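## Task

The wall rack holds two removable shelves, each with a label on its front edge. Colour key: KK-17 yellow, KK-27 red, KK-44 red, KK-55 green, KK-84 yellow, KK-91 green. Put each shelf on the rack level marked with its label's colour, get five vials standing upright on each shelf, and slide both shelves all the way in. All of this must hold without the robot supporting anything. Finish by releasing everything and moving the arms away.

## Robot and tools

ROBOT AND FRAME. Two 7-joint arms with parallel grippers: left_arm and right_arm. Poses are reported in one world frame. Its origin lies on the plane z = 0, directly under the midpoint of the two arm bases, which sit 0.70 m above it. +x is forward (the direction both arms face), +z is up, and left_arm is on the +y side (this is not the same as the left of an image). Positions are in metres, orientations are quaternions in w,x,y,z order. Reported hand positions can be slightly wrong, worse when an arm is stretched far out.

GRIPPER GEOMETRY. Fingers extend along the gripper's +z axis and close along its y axis. end_effector_position is the point between the pads when closed, under 1 cm short of the fingertips; closing pushes the tips about 17 mm further along +z. Pad gap is 0.145 m fully open.

execute_actions. Argument "actions" is a list holding zero or one item; optional "pictures" (boolean) requests camera images.
- Empty list: no command, just returns the state, with pictures.
- Action: {"rows": [...], "steps": n}. n is 3 to 15 control steps of 1/30 s each (default 15). rows holds 1 to 15 rows, one per step; if there are fewer rows than steps, the final row repeats.
- Wait: {"steps": n} with no rows, n up to 300. It returns once n steps have elapsed since the previous result, counting the time spent composing the reply.
Each row is a single flat list of 16 numbers, each in [-1, 1], covering both arms even if only one moves: left_arm's 7 joints then its opening, then right_arm's 7 joints then its opening. Joint order: shoulder pitch, shoulder roll, upper arm roll, elbow, forearm roll, wrist pitch, wrist yaw.
Joint entries are scaled offsets, not absolute angles. They are measured from the joint angles shown in the most recent result that lists them; before any such result in a scene, and for a second or later call inside one reply, they are measured from where the arm stands when the action begins. They do not accumulate row to row. Scale: 1.0 equals 0.9738 rad (shoulder pitch), 0.9684 (shoulder roll), 1.598 (upper arm roll), 1.604 (elbow), 3.238 (forearm roll), 3.249 (wrist pitch and wrist yaw). All zeros therefore means return to that reference posture, not hold still.
The opening entry is absolute: +1 fully open, -1 closed. A full close takes at least about 0.5 s.
Joint ranges (rad). left_arm: shoulder pitch -1.396 to 2.000, shoulder roll -0.175 to 2.000, upper arm roll -1.571 to 1.571, elbow 0.000 to 2.443, forearm roll -1.571 to 1.571, wrist pitch -0.785 to 0.785, wrist yaw -1.571 to 1.571. right_arm is identical except shoulder pitch -1.300 to 2.000. A request more than 0.017 rad beyond a range end is refused and nothing is sent. True ends may differ by up to 0.017 rad; a joint pushed past its real end is stopped there and the result notes "joint sent to its limit" (possibly referring to an earlier, still running action). No such note does not prove there is room left. Identical values on both arms give mirrored poses.
Speed: per step, each joint's target stays within a lead of its measured angle: 0.0738 rad shoulder pitch, 0.0684 shoulder roll, 0.113 upper arm roll, 0.119 elbow, 0.403 forearm roll, 0.414 wrist pitch and yaw. If targets would move a gripper more than 70 mm from where it is, they are scaled back. Large offsets thus take several actions.
Between calls the arms keep heading to the last row sent, until everything has nearly stopped (slow or blocked counts) or a step is HELD; after that only a new action makes them move on or press harder. Fingers still in motion finish.

RESULTS. The state line gives both grippers' position and quaternion. Joint positions and Joint velocities list each arm's joints (rad, rad/s) then pad gap (m, m/s). grip_measured is the measured opening on the command scale; to hold something, keep commanding clearly below it (further below squeezes harder, up to roughly 10 N per pad for objects to about 11 cm wide; a fast close can squeeze harder and even spring open). "joint command not followed" means a clearance check altered or blocked joint targets on some steps; the rest of the row still ran. HELD marks steps where the row was partly or wholly not sent. Results are sampled 3 steps before an action ends; those steps run afterwards. MOTOR HOT appears from 85 °C; at 100 °C an OVER-TEMPERATURE FAULT stops the arm and hot joints go limp until cool. Holding loads heats motors.

zoom_image: "camera" is one of cam_high, cam_low, cam_left_wrist, cam_right_wrist (each 896x504); "region" is [x0, y0, x1, y1] in image pixels from the top-left, at most 504 by 504. It enlarges the latest image. Camera calibrations are supplied and may be off by a few degrees and millimetres; wrist camera poses follow the arm joints.

finished_scene: "scene" is the current scene's number; it ends that scene permanently, grades it, and gives the next task. A reply with no tool call ends everything.

AVOID. Knocking or pushing items out of the work area, dropping or slamming things, hard pushes, arms colliding or pressing on each other. Brief external tugs on held parts or nudges to loose items can happen. The simulation keeps running while replies are written.

Each tool is called after ">>>" as name(argument=value, ...) on one line, values as JSON.

## Session

>>> execute_actions(actions=[])

Scene clock: 0.00 s of 9600.00 s.
left_arm: end_effector_position=(+0.2704, +0.1569, +0.4514) grip_measured=+1.00 end_effector_quat_wxyz=(-0.005, +0.704, +0.006, +0.710) | right_arm: end_effector_position=(+0.2728, -0.1511, +0.4479) grip_measured=+1.00 end_effector_quat_wxyz=(-0.004, +0.707, +0.008, +0.707)
Joint positions: left_arm=[-0.439  0.333 -0.276  1.813  0.175 -0.281 -0.364  0.145] | right_arm=[-0.422  0.341 -0.291  1.796  0.178 -0.277 -0.343  0.145]
Joint velocities: left_arm=[-0.121 -0.055 -0.002 -0.007 -0.007  0.007 -0.007 -0.   ] | right_arm=[ 0.055 -0.033 -0.007 -0.002  0.022 -0.007 -0.007  0.   ]
Motor temperatures (°C, as the motors report them): left_arm=[26 24 26 24 28 27 26] | right_arm=[27 27 28 28 26 24 27]

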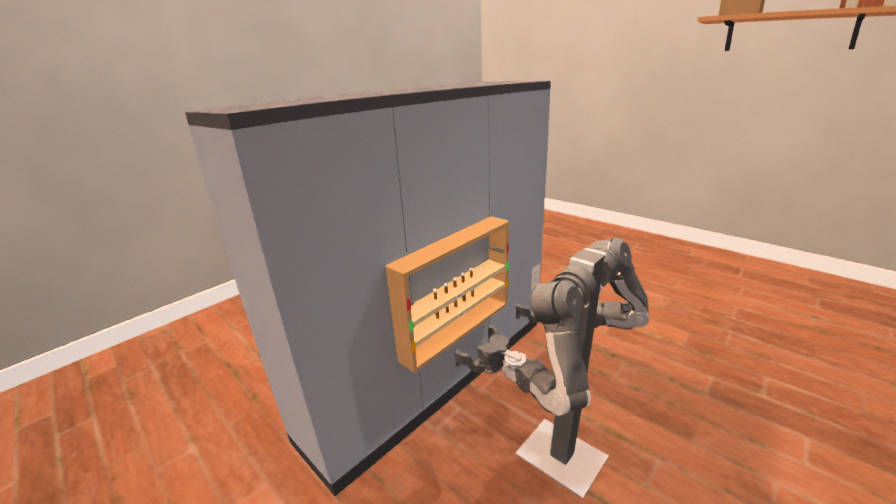

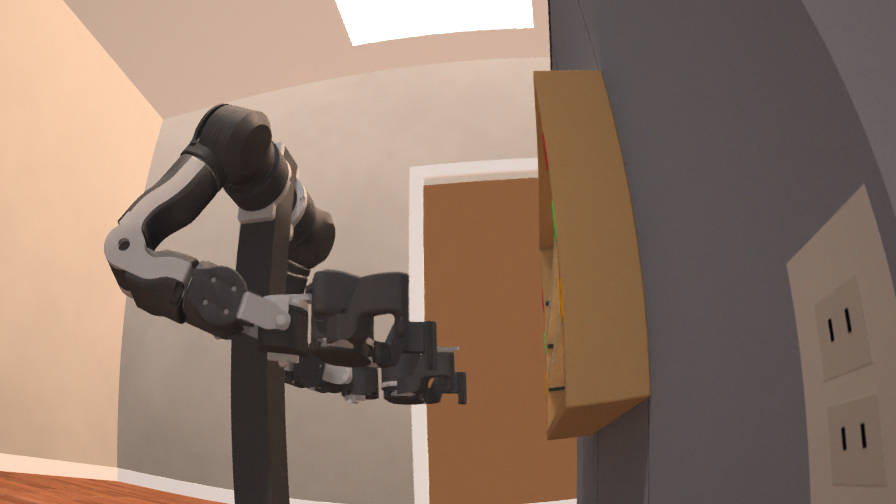

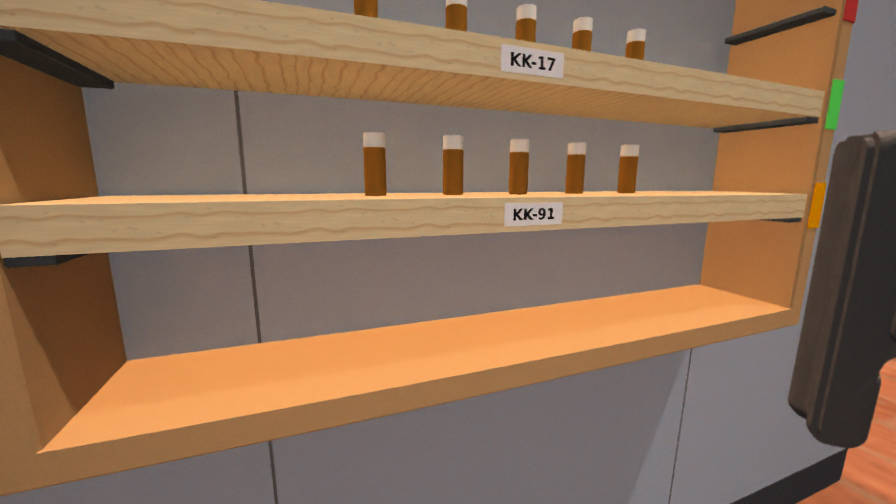

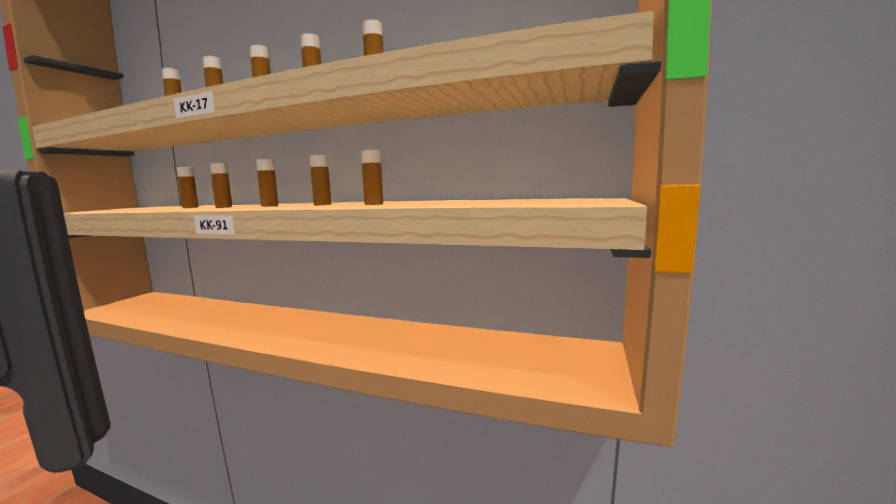

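>>> execute_actions(actions=[{"rows":[[0,-0.344,0.173,0.123,0.428,0.0865,0.112,-0.3,-0.017,-0.352,0.182,0.133,0.427,0.0853,0.1056,-0.3]]}])

>>> execute_actions(actions=[{"steps":60}], pictures=true)

Scene clock: 0.90 s of 9600.00 s.
left_arm: end_effector_position=(+0.2860, +0.1527, +0.4988) grip_measured=-0.30 end_effector_quat_wxyz=(+0.493, +0.505, +0.496, +0.505) | right_arm: end_effector_position=(+0.2863, -0.1524, +0.4989) grip_measured=-0.30 end_effector_quat_wxyz=(+0.494, -0.505, +0.496, -0.505)
Joint positions: left_arm=[-0.438 -0.     0.001  2.011  1.551 -0.002 -0.005  0.053] | right_arm=[-0.437  0.     0.     2.01   1.551 -0.001 -0.005  0.053]
Joint velocities: left_arm=[-0.077 -0.077 -0.007  0.007  0.168 -0.037  0.051 -0.   ] | right_arm=[-0.121 -0.011 -0.002  0.007  0.051  0.051  0.007 -0.   ]
Motor temperatures (°C, as the motors report them): left_arm=[26 24 26 25 28 28 26] | right_arm=[27 27 28 28 26 24 27]
Steps of this call (steps 1 to 15: nothing new was sent; steps 16 to 27: the first 12 steps of this action). Readings (joint positions):
16: left_arm=[-0.457 0.276 -0.195 1.868 0.266 -0.178 -0.272] | right_arm=[-0.448 0.286 -0.208 1.856 0.269 -0.174 -0.251]
17: left_arm=[-0.458 0.200 -0.090 1.958 0.417 -0.090 -0.157] | right_arm=[-0.461 0.210 -0.104 1.950 0.419 -0.089 -0.145]
19: left_arm=[-0.410 0.087 0.025 2.043 0.781 -0.049 -0.045] | right_arm=[-0.411 0.097 0.025 2.040 0.784 -0.045 -0.043]
23: left_arm=[-0.449 -0.002 -0.006 2.003 1.448 0.001 -0.013] | right_arm=[-0.449 -0.005 -0.009 2.004 1.450 0.001 -0.013]
27: the state above

Scene clock: 2.90 s of 9600.00 s.
left_arm: end_effector_position=(+0.2858, +0.1527, +0.4985) grip_measured=-0.30 end_effector_quat_wxyz=(+0.495, +0.503, +0.499, +0.503) | right_arm: end_effector_position=(+0.2860, -0.1524, +0.4985) grip_measured=-0.30 end_effector_quat_wxyz=(+0.496, -0.504, +0.498, -0.503)
Joint positions: left_arm=[-0.439 -0.     0.001  2.011  1.559 -0.002 -0.005  0.053] | right_arm=[-0.438  0.     0.     2.01   1.558 -0.001 -0.005  0.053]
Joint velocities: left_arm=[-0.011 -0.055 -0.002  0.012 -0.022 -0.022  0.007 -0.   ] | right_arm=[ 0.055 -0.011  0.007 -0.007  0.007  0.022  0.007 -0.   ]
Motor temperatures (°C, as the motors report them): left_arm=[26 24 26 25 28 28 26] | right_arm=[27 27 28 28 26 24 27]
Kept back: nothing.
Steps of this call (steps 1 to 3: the last 3 steps of your previous action; steps 4 to 15: the robot went on to your last target; steps 16 to 60: nothing new was sent). Readings (joint positions):
1: left_arm=[-0.439 -0.000 0.001 2.011 1.555 -0.002 -0.005] | right_arm=[-0.438 0.000 0.000 2.010 1.555 -0.001 -0.005]
2: left_arm=[-0.439 -0.000 0.001 2.011 1.557 -0.002 -0.005] | right_arm=[-0.438 0.000 0.000 2.010 1.556 -0.001 -0.005]
4: left_arm=[-0.439 -0.000 0.001 2.011 1.558 -0.002 -0.005] | right_arm=[-0.438 0.000 0.000 2.010 1.558 -0.001 -0.005]
8: left_arm=[-0.439 -0.000 0.001 2.011 1.559 -0.002 -0.005] | right_arm=[-0.438 0.000 0.000 2.010 1.558 -0.001 -0.005]
60: the state above
All arms were judged still, so your last target was given up. Only a new action makes them travel on or press farther. Fingers that are still opening or closing keep moving.
camera_calibration (this result's frames):
cam_left_wrist: T_world_to_cam=[[-0.343301, -0.014727, 0.93911, -0.37127], [-0.160389, -0.984271, -0.074067, 0.244948], [0.925429, -0.17605, 0.335539, -0.348391], [0, 0, 0, 1]] pos_world=[0.234241, 0.174294, 0.483704]
cam_right_wrist: T_world_to_cam=[[0.335554, 0.0112209, -0.941954, 0.377103], [-0.160322, 0.986022, -0.0453659, 0.231146], [0.928278, 0.166239, 0.332662, -0.354017], [0, 0, 0, 1]] pos_world=[0.239146, -0.173296, 0.483468]

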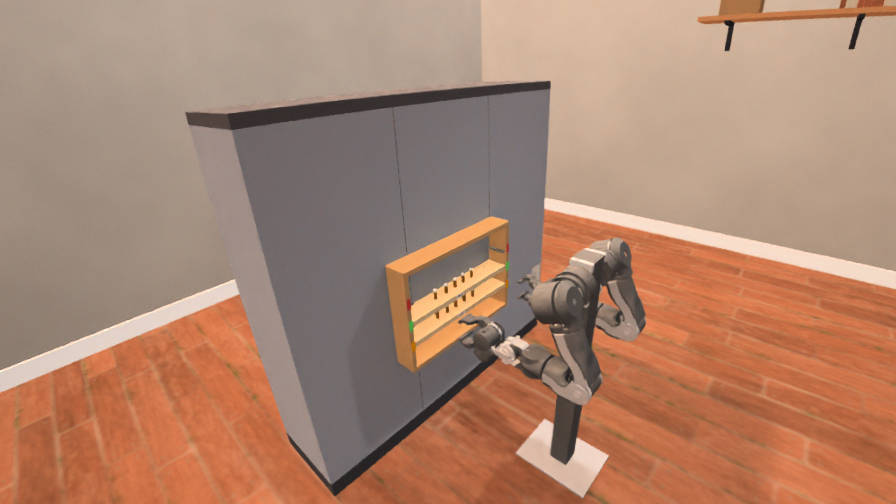

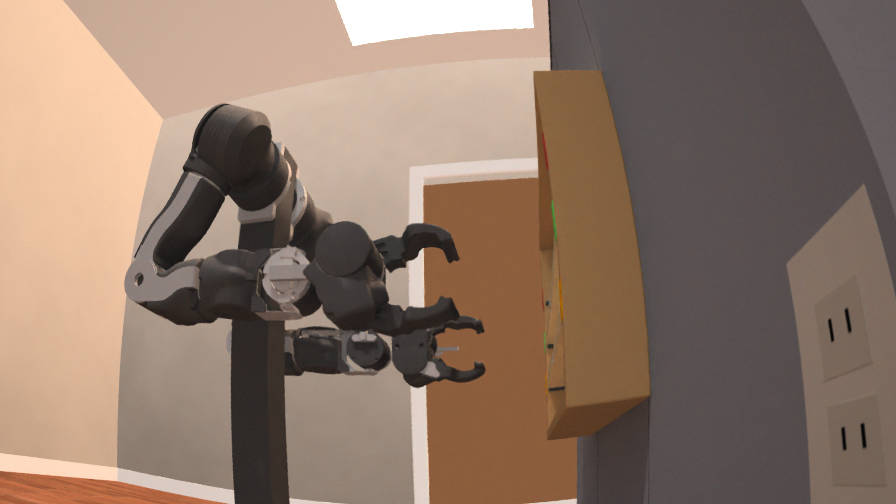

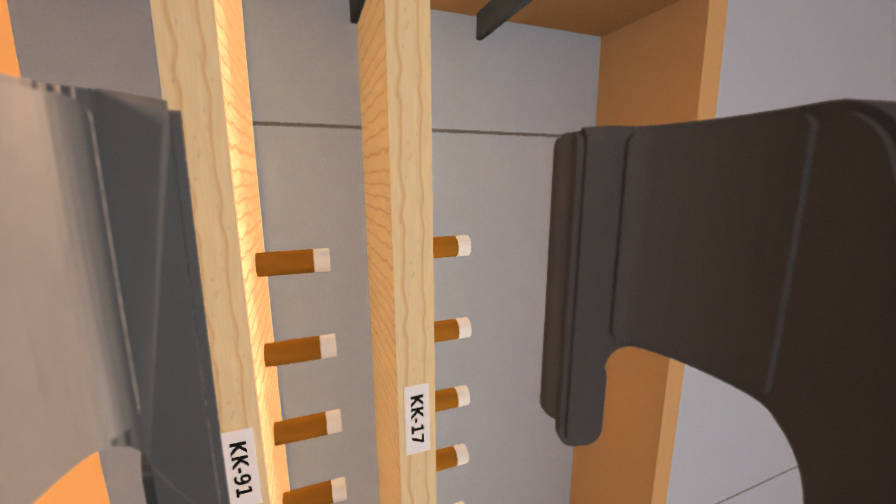

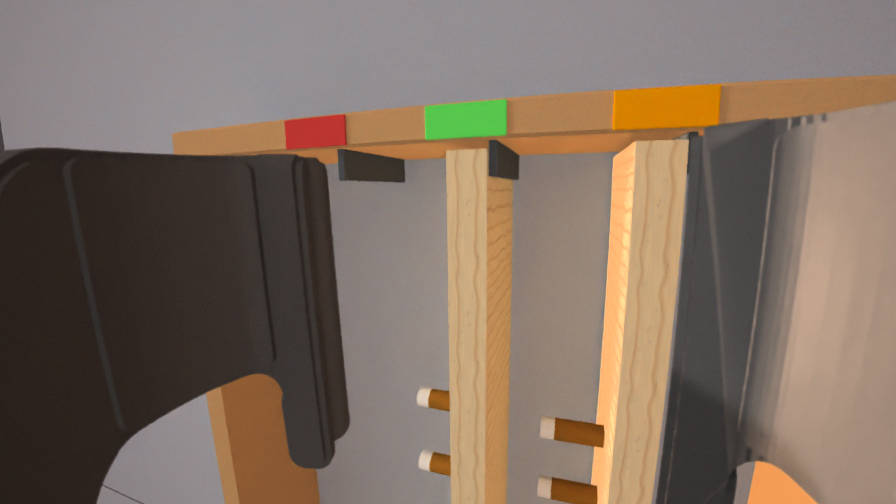

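>>> execute_actions(actions=[{"rows":[[0.345,0,0,-0.047,0.003,0.081,0.109,-0.35,0.344,0,0,-0.0465,0.003,0.081,-0.106,-0.35]]}])

>>> execute_actions(actions=[{"steps":15}], pictures=true)

Scene clock: 3.73 s of 9600.00 s.
left_arm: end_effector_position=(+0.3154, +0.1128, +0.6265) grip_measured=-0.35 end_effector_quat_wxyz=(+0.688, +0.387, +0.263, +0.555) | right_arm: end_effector_position=(+0.3436, -0.1125, +0.5182) grip_measured=-0.35 end_effector_quat_wxyz=(-0.515, +0.599, -0.436, +0.431)
Joint positions: left_arm=[-0.101 -0.    -0.     1.932  1.568  0.258  0.347  0.049] | right_arm=[-0.103 -0.001 -0.001  1.932  1.568  0.259 -0.348  0.049]
Joint velocities: left_arm=[ 0.077 -0.033 -0.002  0.046 -0.066  0.066 -0.066  0.   ] | right_arm=[ 0.231 -0.033 -0.022  0.071  0.037  0.022 -0.037 -0.   ]
Motor temperatures (°C, as the motors report them): left_arm=[26 24 26 25 28 28 26] | right_arm=[27 27 28 28 26 24 27]
Steps of this call (steps 1 to 13: nothing new was sent; steps 14 to 25: the first 12 steps of this action). Readings (joint positions):
14: left_arm=[-0.403 0.001 0.005 1.961 1.562 0.082 0.088] | right_arm=[-0.399 0.001 0.005 1.972 1.562 0.083 -0.078]
15: left_arm=[-0.339 0.001 0.003 1.911 1.563 0.164 0.189] | right_arm=[-0.329 0.002 0.003 1.920 1.563 0.165 -0.206]
17: left_arm=[-0.206 -0.000 -0.000 1.929 1.565 0.235 0.297] | right_arm=[-0.208 -0.001 -0.001 1.924 1.565 0.237 -0.316]
21: left_arm=[-0.095 -0.000 -0.000 1.947 1.568 0.255 0.348] | right_arm=[-0.087 -0.001 -0.001 1.952 1.568 0.256 -0.332]
25: the state above

Scene clock: 4.23 s of 9600.00 s.
left_arm: end_effector_position=(+0.3151, +0.1128, +0.6270) grip_measured=-0.35 end_effector_quat_wxyz=(+0.688, +0.386, +0.262, +0.555) | right_arm: end_effector_position=(+0.3439, -0.1125, +0.5201) grip_measured=-0.35 end_effector_quat_wxyz=(-0.516, +0.598, -0.435, +0.433)
Joint positions: left_arm=[-0.101 -0.    -0.     1.934  1.568  0.258  0.347  0.049] | right_arm=[-0.101 -0.001 -0.001  1.935  1.568  0.259 -0.348  0.049]
Joint velocities: left_arm=[ 0.011 -0.033 -0.017 -0.027  0.022 -0.051  0.022 -0.   ] | right_arm=[-0.033  0.011  0.002 -0.007 -0.022 -0.037  0.037 -0.   ]
Motor temperatures (°C, as the motors report them): left_arm=[26 24 26 25 28 28 26] | right_arm=[27 27 28 28 26 24 27]
Kept back: nothing.
Steps of this call (steps 1 to 3: the last 3 steps of your previous action; steps 4 to 15: the robot went on to your last target). Readings (joint positions):
1: left_arm=[-0.100 -0.000 -0.000 1.934 1.568 0.258 0.347] | right_arm=[-0.099 -0.001 -0.001 1.935 1.568 0.259 -0.348]
2: left_arm=[-0.101 -0.000 -0.000 1.934 1.568 0.258 0.347] | right_arm=[-0.100 -0.001 -0.001 1.935 1.568 0.259 -0.348]
4: left_arm=[-0.101 -0.000 -0.000 1.934 1.568 0.258 0.347] | right_arm=[-0.101 -0.001 -0.001 1.935 1.568 0.259 -0.348]
8: left_arm=[-0.101 -0.000 -0.000 1.934 1.568 0.258 0.347] | right_arm=[-0.101 -0.001 -0.001 1.935 1.568 0.259 -0.348]
15: the state above
All arms were judged still, so your last target was given up. Only a new action makes them travel on or press farther. Fingers that are still opening or closing keep moving.
camera_calibration (this result's frames):
cam_left_wrist: T_world_to_cam=[[-0.80119, 0.160804, 0.5764, -0.130595], [-0.335681, -0.918168, -0.210442, 0.353171], [0.495392, -0.362091, 0.789606, -0.553924], [0, 0, 0, 1]] pos_world=[0.288331, 0.1447, 0.586978]
cam_right_wrist: T_world_to_cam=[[0.252193, 0.0205216, -0.967459, 0.420607], [-0.402526, 0.911398, -0.0855963, 0.297928], [0.879984, 0.411015, 0.238109, -0.32818], [0, 0, 0, 1]] pos_world=[0.302643, -0.145276, 0.510565]

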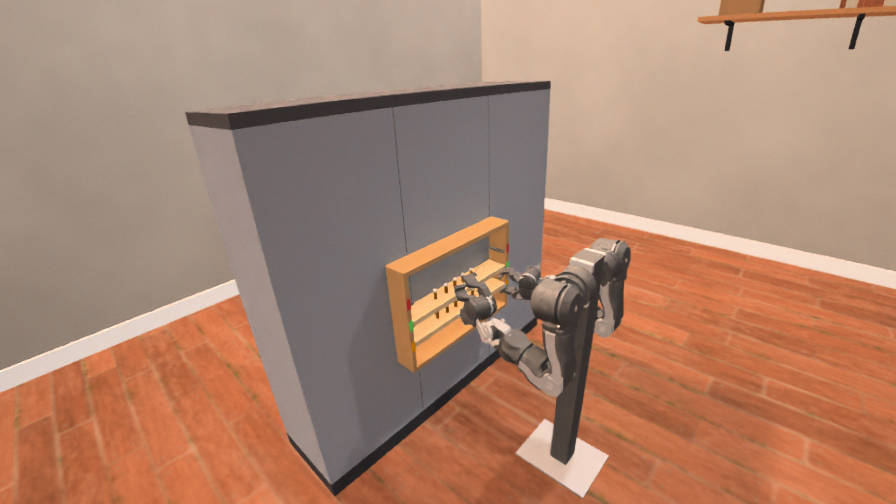

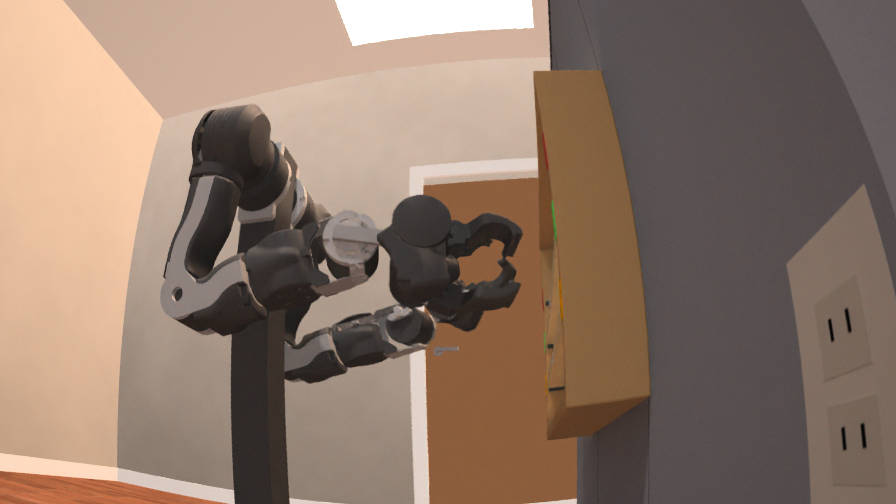

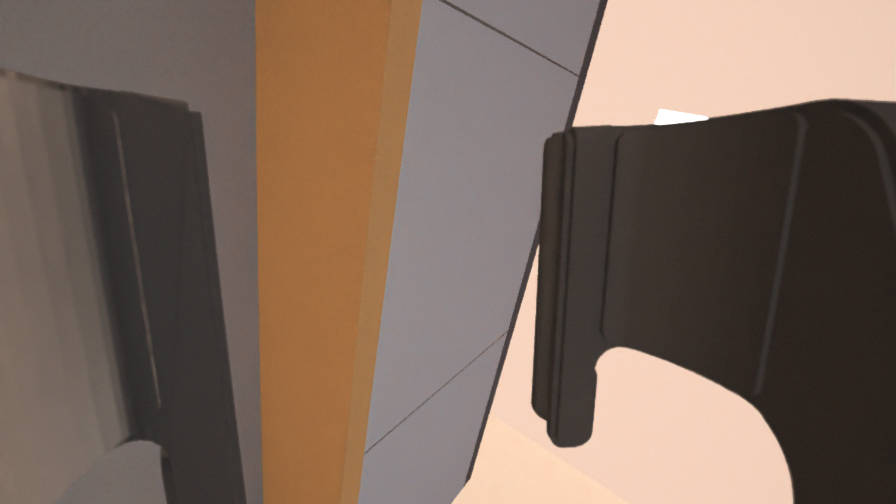

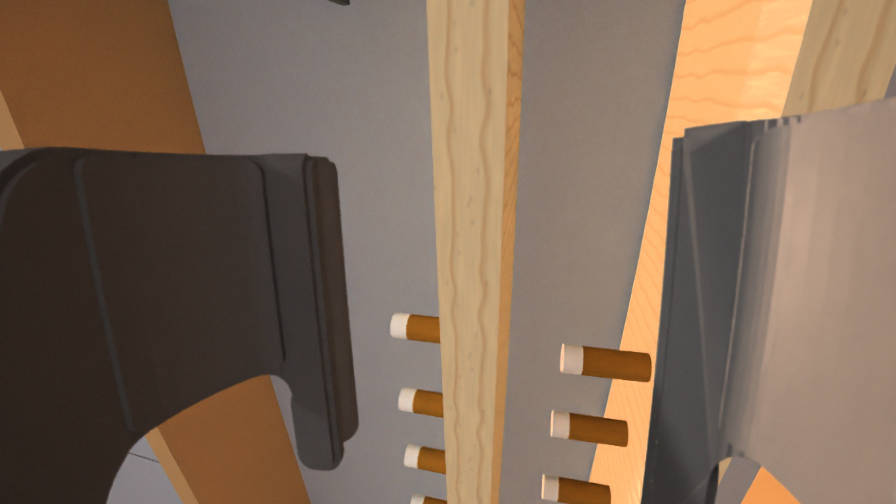

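>>> execute_actions(actions=[{"rows":[[0,0,0,0,-0.0238,-0.1685,-0.1914,-0.35,0,0,0,0,-0.9447,-0.1688,0.1917,-0.35]]}])

>>> execute_actions(actions=[{"steps":25}], pictures=true)

Scene clock: 5.00 s of 9600.00 s.
left_arm: end_effector_position=(+0.3427, +0.2006, +0.5345) grip_measured=-0.35 end_effector_quat_wxyz=(+0.420, +0.420, +0.568, +0.569) | right_arm: end_effector_position=(+0.3283, -0.0932, +0.5914) grip_measured=-0.35 end_effector_quat_wxyz=(+0.118, +0.489, +0.299, +0.811)
Joint positions: left_arm=[-0.103  0.001  0.002  1.932  1.493 -0.286 -0.268  0.049] | right_arm=[-0.099 -0.001 -0.002  1.938 -0.531 -0.288  0.271  0.049]
Joint velocities: left_arm=[-0.011 -0.077  0.007 -0.007 -0.037 -0.007 -0.037 -0.   ] | right_arm=[ 0.011  0.033  0.002 -0.037 -4.374 -0.037  0.022 -0.   ]
Motor temperatures (°C, as the motors report them): left_arm=[26 24 26 25 28 28 26] | right_arm=[27 27 28 28 26 24 27]
Steps of this call (steps 1 to 11: nothing new was sent; steps 12 to 23: the first 12 steps of this action). Readings (joint positions):
12: left_arm=[-0.100 -0.002 -0.003 1.938 1.535 0.175 0.266] | right_arm=[-0.103 -0.003 -0.005 1.933 1.478 0.176 -0.266]
13: left_arm=[-0.099 -0.002 -0.005 1.940 1.513 0.031 0.121] | right_arm=[-0.104 -0.004 -0.005 1.931 1.328 0.030 -0.124]
15: left_arm=[-0.101 0.000 0.003 1.933 1.499 -0.201 -0.160] | right_arm=[-0.100 0.003 0.006 1.939 0.964 -0.207 0.155]
19: left_arm=[-0.103 0.001 0.002 1.932 1.493 -0.281 -0.262] | right_arm=[-0.098 -0.001 -0.001 1.941 0.216 -0.283 0.263]
23: the state above

Scene clock: 5.83 s of 9600.00 s.
left_arm: end_effector_position=(+0.3427, +0.2007, +0.5345) grip_measured=-0.35 end_effector_quat_wxyz=(+0.420, +0.420, +0.568, +0.569) | right_arm: end_effector_position=(+0.3427, -0.1060, +0.5363) grip_measured=-0.35 end_effector_quat_wxyz=(+0.420, +0.419, +0.568, +0.571)
Joint positions: left_arm=[-0.103  0.001  0.002  1.932  1.493 -0.287 -0.269  0.049] | right_arm=[-0.101 -0.001 -0.001  1.936 -1.489 -0.289  0.272  0.049]
Joint velocities: left_arm=[ 0.011 -0.011  0.002 -0.022  0.022 -0.007  0.051 -0.   ] | right_arm=[-0.077 -0.033 -0.007  0.022  0.022 -0.022  0.051  0.   ]
Motor temperatures (°C, as the motors report them): left_arm=[27 24 26 25 28 28 26] | right_arm=[27 27 28 28 26 24 27]
Kept back: nothing.
Steps of this call (steps 1 to 3: the last 3 steps of your previous action; steps 4 to 25: the robot went on to your last target). Readings (joint positions):
1: left_arm=[-0.103 0.001 0.002 1.932 1.493 -0.286 -0.268] | right_arm=[-0.099 -0.001 -0.002 1.938 -0.717 -0.289 0.271]
2: left_arm=[-0.103 0.001 0.002 1.932 1.493 -0.286 -0.269] | right_arm=[-0.100 -0.001 -0.002 1.937 -0.904 -0.289 0.271]
4: left_arm=[-0.103 0.001 0.002 1.932 1.493 -0.287 -0.269] | right_arm=[-0.100 -0.001 -0.002 1.937 -1.276 -0.290 0.272]
8: left_arm=[-0.103 0.001 0.002 1.932 1.493 -0.287 -0.269] | right_arm=[-0.101 -0.001 -0.001 1.936 -1.475 -0.289 0.272]
25: the state above
camera_calibration (this result's frames):
cam_left_wrist: T_world_to_cam=[[-0.331491, -0.10479, 0.937621, -0.370021], [0.133588, -0.989013, -0.0633045, 0.198369], [0.933953, 0.10427, 0.341848, -0.46718], [0, 0, 0, 1]] pos_world=[0.287166, 0.206128, 0.519202]
cam_right_wrist: T_world_to_cam=[[0.326977, 0.0748499, 0.942063, -0.607537], [0.138677, -0.989867, 0.0305151, -0.156368], [0.934802, 0.120665, -0.334044, -0.0764643], [0, 0, 0, 1]] pos_world=[0.291814, -0.100083, 0.551567]

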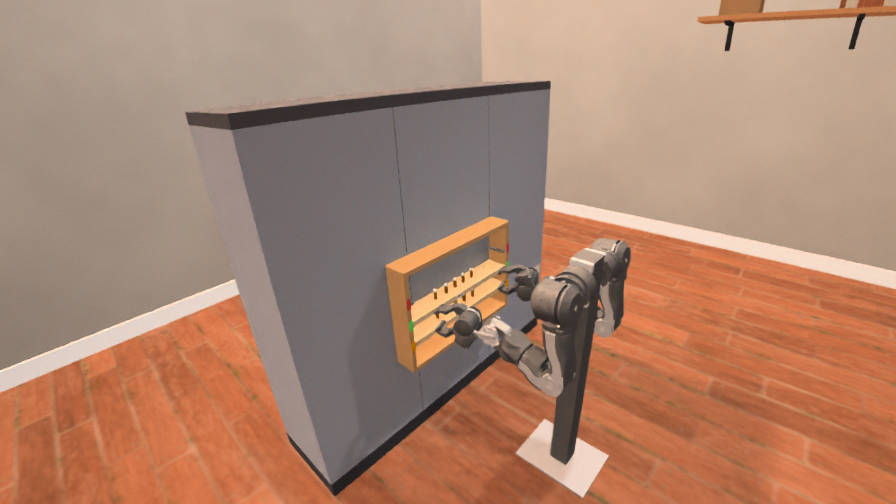

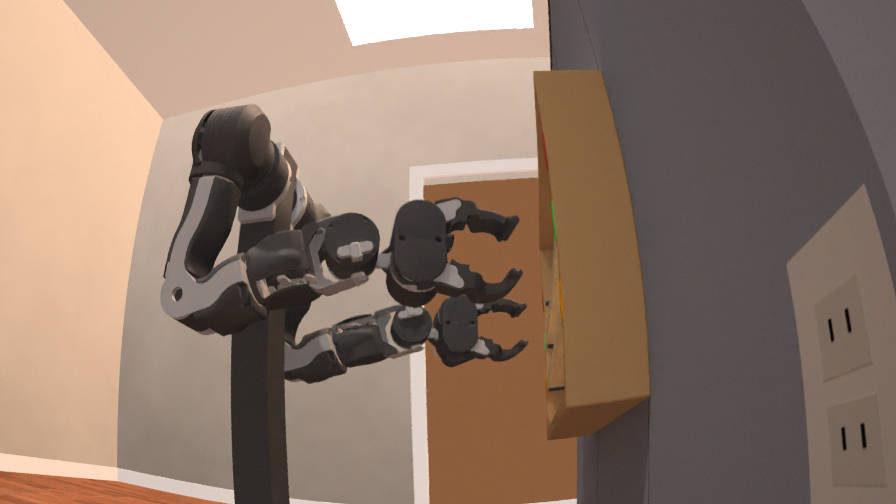

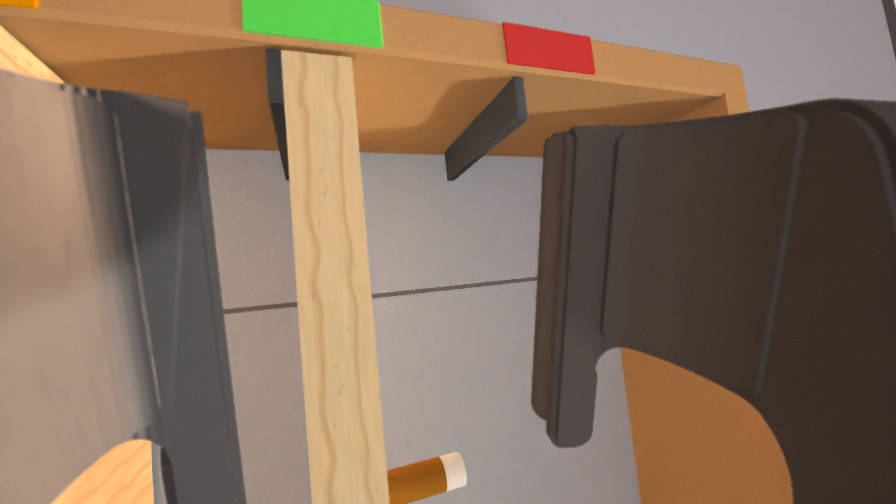

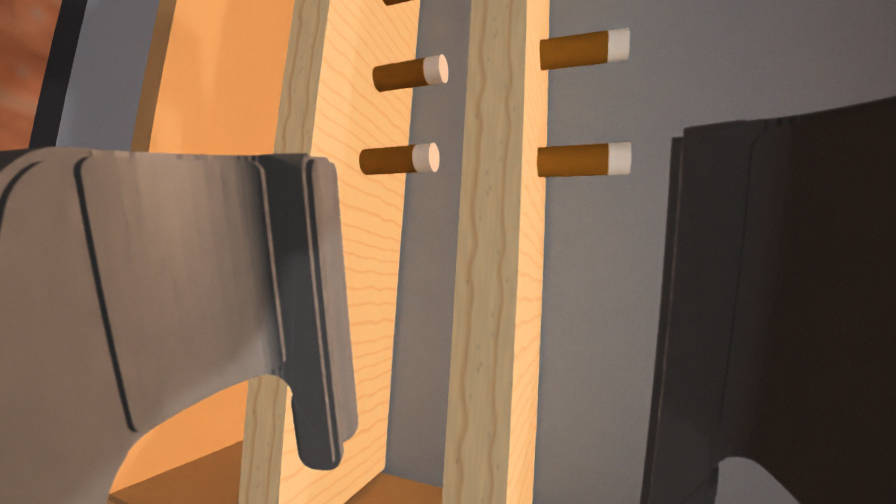

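>>> execute_actions(actions=[{"rows":[[0.04,0,0,-0.035,0,0,0.003,-0.35,0.04,0,0,-0.035,0,0,-0.003,-0.35],[0.08,0,0,-0.065,0,0,0.005,-0.35,0.08,0,0,-0.065,0,0,-0.005,-0.35],[0.12,0,0,-0.09,0,0,0.007,-0.35,0.12,0,0,-0.09,0,0,-0.007,-0.35],[0.16,0,0,-0.115,0,0,0.009,-0.35,0.16,0,0,-0.115,0,0,-0.009,-0.35],[0.1965,0,0,-0.1402,0.0029,-0.0016,0.0105,-0.35,0.1944,0,0,-0.1427,-0.0041,-0.001,-0.0114,-0.35]]}], pictures=true)

Scene clock: 6.50 s of 9600.00 s.
left_arm: end_effector_position=(+0.3861, +0.2008, +0.5264) grip_measured=-0.35 end_effector_quat_wxyz=(+0.419, +0.421, +0.569, +0.568) | right_arm: end_effector_position=(+0.3862, -0.1061, +0.5267) grip_measured=-0.35 end_effector_quat_wxyz=(+0.419, +0.421, +0.570, +0.569)
Joint positions: left_arm=[ 0.087  0.001  0.002  1.709  1.501 -0.289 -0.238  0.049] | right_arm=[ 0.088 -0.001 -0.001  1.709 -1.501 -0.291  0.239  0.049]
Joint velocities: left_arm=[ 0.033 -0.011  0.007  0.007 -0.007  0.066 -0.022 -0.   ] | right_arm=[ 0.055 -0.077 -0.037  0.017 -0.037 -0.095  0.007 -0.   ]
Motor temperatures (°C, as the motors report them): left_arm=[27 24 26 25 28 28 26] | right_arm=[27 27 28 28 26 24 27]
Steps of this call (steps 1 to 8: the robot went on to your last target; steps 9 to 20: the first 12 steps of this action). Readings (joint positions):
9: left_arm=[-0.081 0.001 0.002 1.900 1.491 -0.288 -0.262] | right_arm=[-0.079 -0.001 -0.001 1.904 -1.487 -0.291 0.266]
10: left_arm=[-0.032 0.001 0.002 1.836 1.492 -0.288 -0.260] | right_arm=[-0.030 -0.001 -0.001 1.839 -1.488 -0.291 0.264]
12: left_arm=[0.051 0.001 0.002 1.753 1.493 -0.287 -0.253] | right_arm=[0.054 -0.001 -0.001 1.758 -1.489 -0.290 0.257]
16: left_arm=[0.090 0.001 0.002 1.710 1.500 -0.289 -0.238] | right_arm=[0.090 -0.001 -0.001 1.710 -1.499 -0.291 0.239]
20: the state above
camera_calibration (this result's frames):
cam_left_wrist: T_world_to_cam=[[-0.32749, -0.105155, 0.938985, -0.350257], [0.133721, -0.988943, -0.0641115, 0.192531], [0.935344, 0.104566, 0.33793, -0.503552], [0, 0, 0, 1]] pos_world=[0.330543, 0.206226, 0.511395]
cam_right_wrist: T_world_to_cam=[[0.333405, 0.0767759, 0.939653, -0.613716], [0.137523, -0.989979, 0.0320925, -0.162668], [0.9327, 0.118524, -0.340622, -0.116265], [0, 0, 0, 1]] pos_world=[0.335427, -0.100139, 0.542298]

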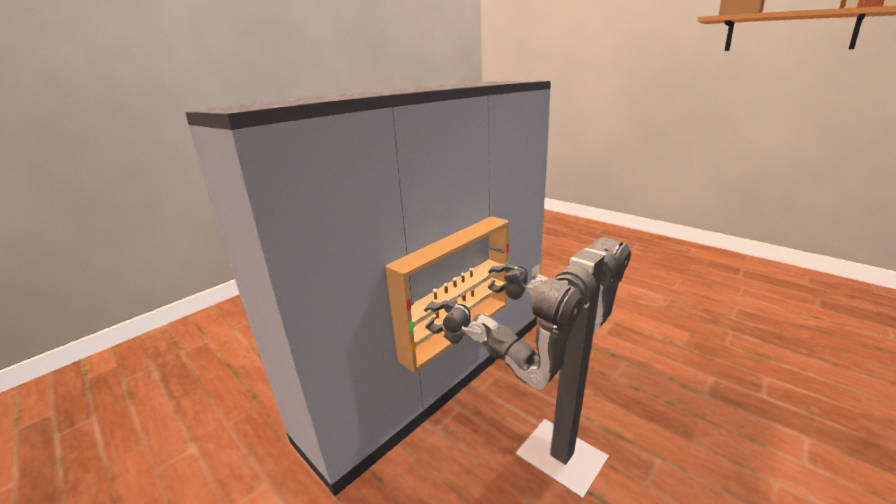

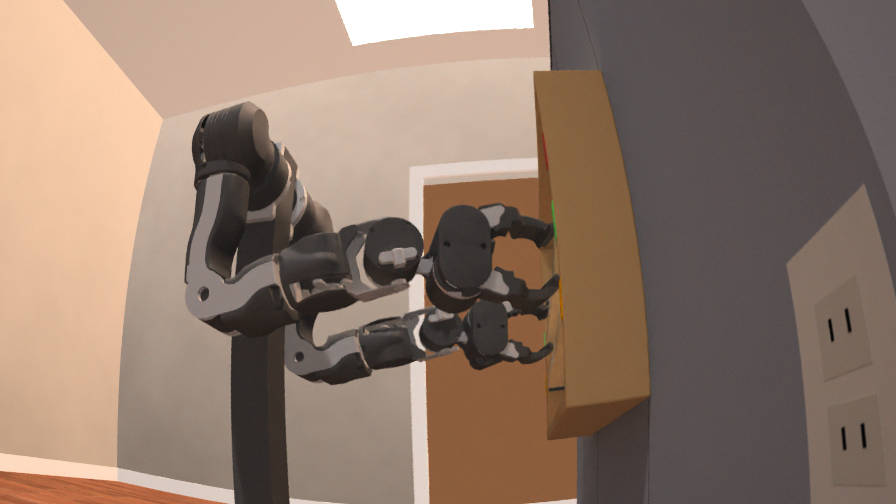

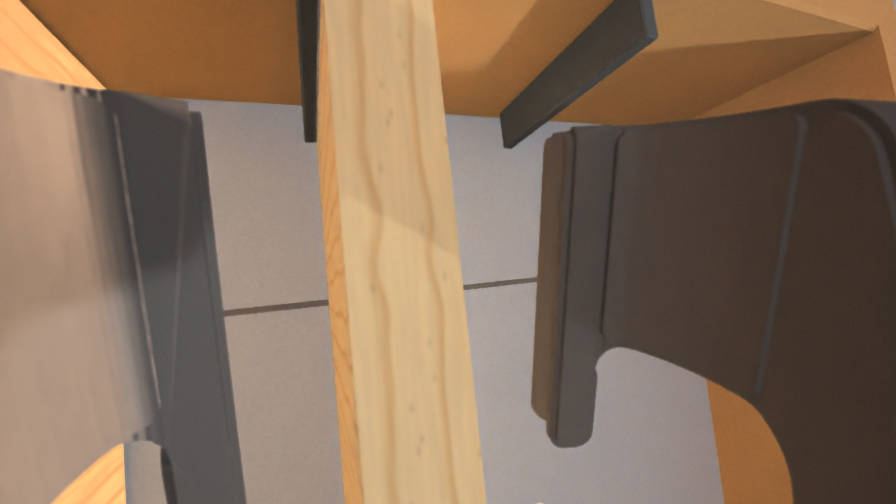

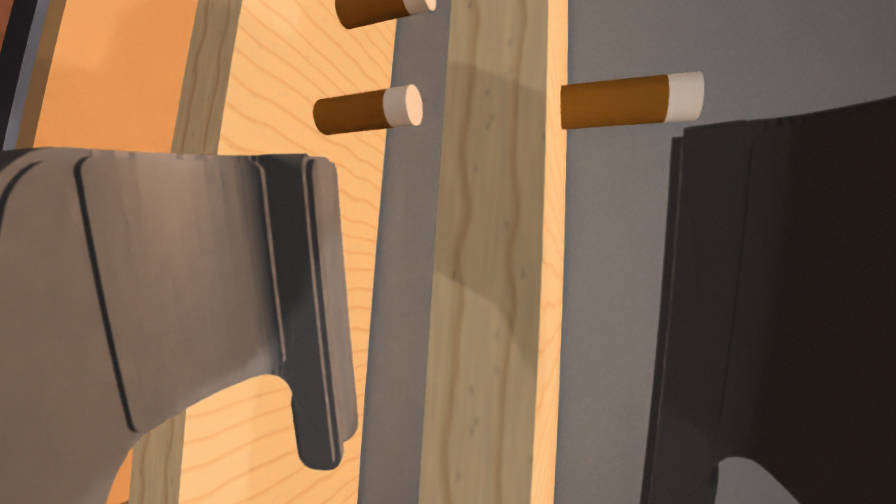

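>>> execute_actions(actions=[{"rows":[[0.03,0,0,-0.021,0,0,0.002,-0.35,0.03,0,0,-0.021,0,0,-0.002,-0.35],[0.06,0,0,-0.042,0,0,0.004,-0.35,0.06,0,0,-0.042,0,0,-0.004,-0.35],[0.09,0,0,-0.063,0,0,0.005,-0.35,0.09,0,0,-0.063,0,0,-0.005,-0.35],[0.12,0,0,-0.084,0,0,0.007,-0.35,0.12,0,0,-0.084,0,0,-0.007,-0.35],[0.148,0,0,-0.1047,0.0025,-0.0014,0.0085,-0.35,0.147,0,0,-0.1047,-0.0025,-0.001,-0.0088,-0.35],[0.148,0,0,-0.1047,0.0025,-0.0014,0.0085,-0.35,0.147,0,0,-0.1047,-0.0025,-0.001,-0.0088,-0.35],[0.148,0,0,-0.1047,0.0025,-0.0014,0.0085,-0.35,0.147,0,0,-0.1047,-0.0025,-0.001,-0.0088,-0.35],[0.148,0,0,-0.1047,0.0025,-0.0014,0.0085,-0.5,0.147,0,0,-0.1047,-0.0025,-0.001,-0.0088,-0.5],[0.148,0,0,-0.1047,0.0025,-0.0014,0.0085,-0.65,0.147,0,0,-0.1047,-0.0025,-0.001,-0.0088,-0.65]]}], pictures=true)

Scene clock: 7.20 s of 9600.00 s.
left_arm: end_effector_position=(+0.4181, +0.2009, +0.5258) grip_measured=-0.65 end_effector_quat_wxyz=(+0.418, +0.422, +0.570, +0.568) | right_arm: end_effector_position=(+0.4182, -0.1062, +0.5266) grip_measured=-0.65 end_effector_quat_wxyz=(+0.419, +0.421, +0.569, +0.569)
Joint positions: left_arm=[ 0.229  0.001  0.002  1.542  1.508 -0.291 -0.215  0.027] | right_arm=[ 0.23  -0.001 -0.001  1.543 -1.507 -0.292  0.214  0.027]
Joint velocities: left_arm=[-0.055 -0.099  0.022 -0.007 -0.007  0.007  0.022  0.   ] | right_arm=[-0.055 -0.055  0.012 -0.012 -0.037  0.066  0.022 -0.   ]
Motor temperatures (°C, as the motors report them): left_arm=[27 24 26 25 28 28 26] | right_arm=[27 27 28 28 26 24 27]
Steps of this call (steps 1 to 3: the last 3 steps of your previous action; steps 4 to 9: the robot went on to your last target; steps 10 to 21: the first 12 steps of this action). Readings (joint positions):
10: left_arm=[0.101 0.001 0.002 1.688 1.501 -0.290 -0.236] | right_arm=[0.103 -0.001 -0.001 1.688 -1.500 -0.291 0.236]
11: left_arm=[0.136 0.001 0.002 1.647 1.501 -0.290 -0.233] | right_arm=[0.137 -0.001 -0.001 1.647 -1.501 -0.292 0.235]
13: left_arm=[0.204 0.001 0.002 1.581 1.501 -0.290 -0.227] | right_arm=[0.206 -0.001 -0.001 1.581 -1.501 -0.291 0.227]
17: left_arm=[0.232 0.001 0.002 1.542 1.507 -0.291 -0.215] | right_arm=[0.233 -0.001 -0.001 1.543 -1.506 -0.292 0.214]
21: the state above
camera_calibration (this result's frames):
cam_left_wrist: T_world_to_cam=[[-0.325532, -0.10475, 0.939711, -0.340502], [0.134006, -0.988924, -0.0638134, 0.188029], [0.935987, 0.105154, 0.335964, -0.532627], [0, 0, 0, 1]] pos_world=[0.36249, 0.206286, 0.510915]
cam_right_wrist: T_world_to_cam=[[0.333718, 0.0760029, 0.939604, -0.624391], [0.136947, -0.990079, 0.0314463, -0.166547], [0.932672, 0.118182, -0.340816, -0.146017], [0, 0, 0, 1]] pos_world=[0.367365, -0.100182, 0.542153]

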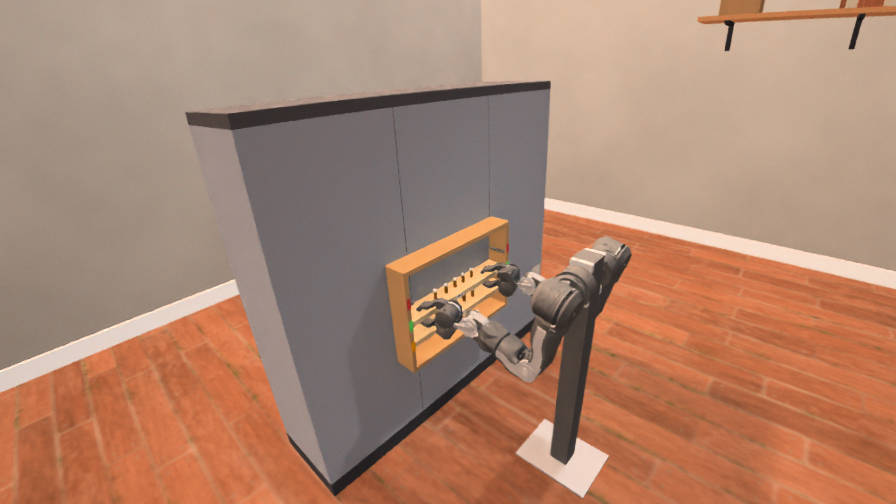

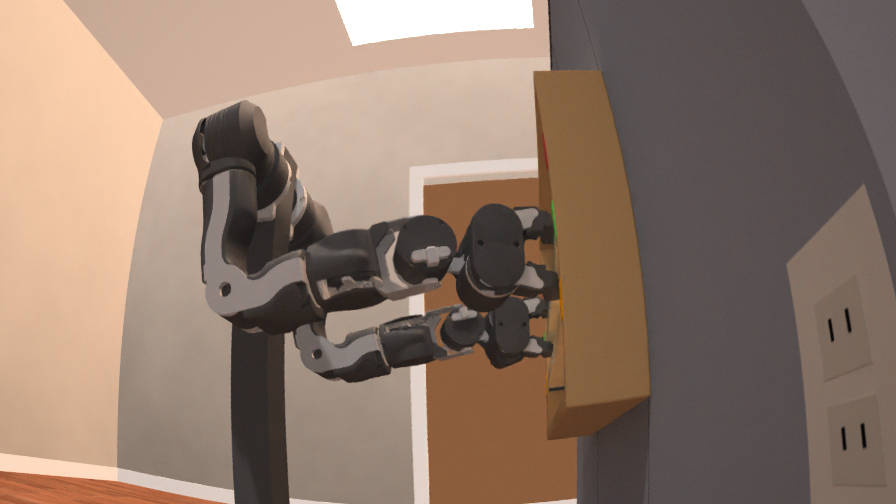

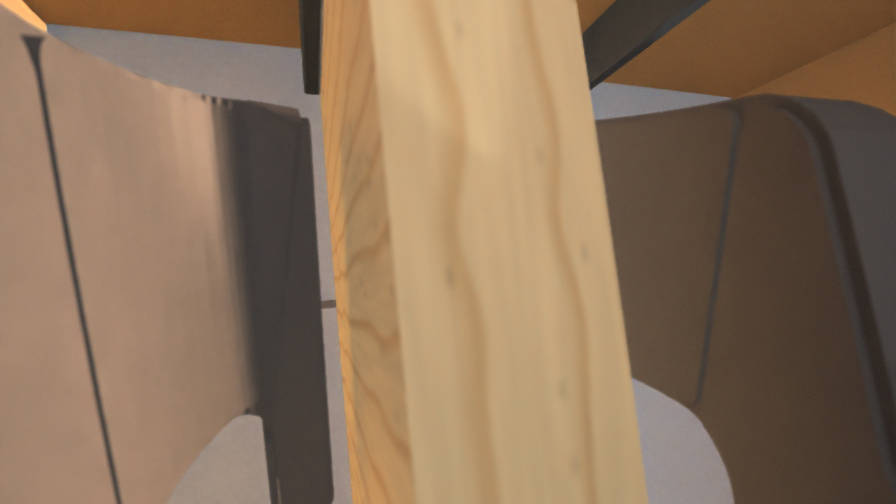

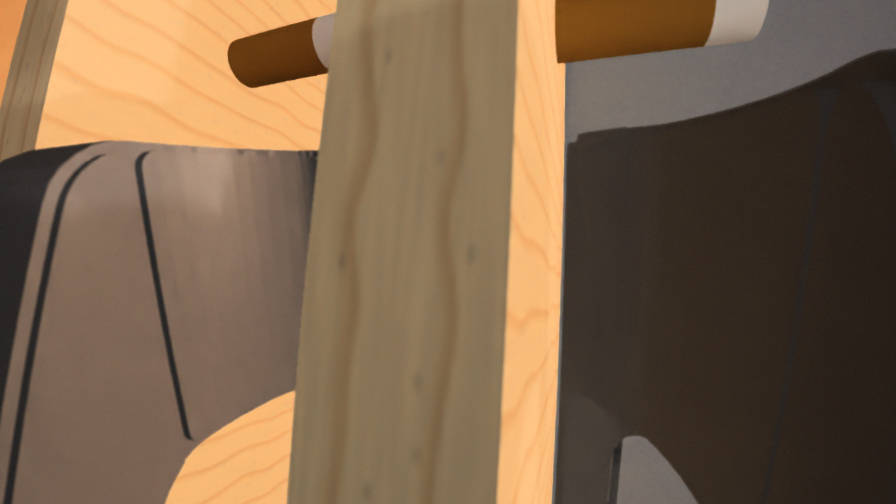

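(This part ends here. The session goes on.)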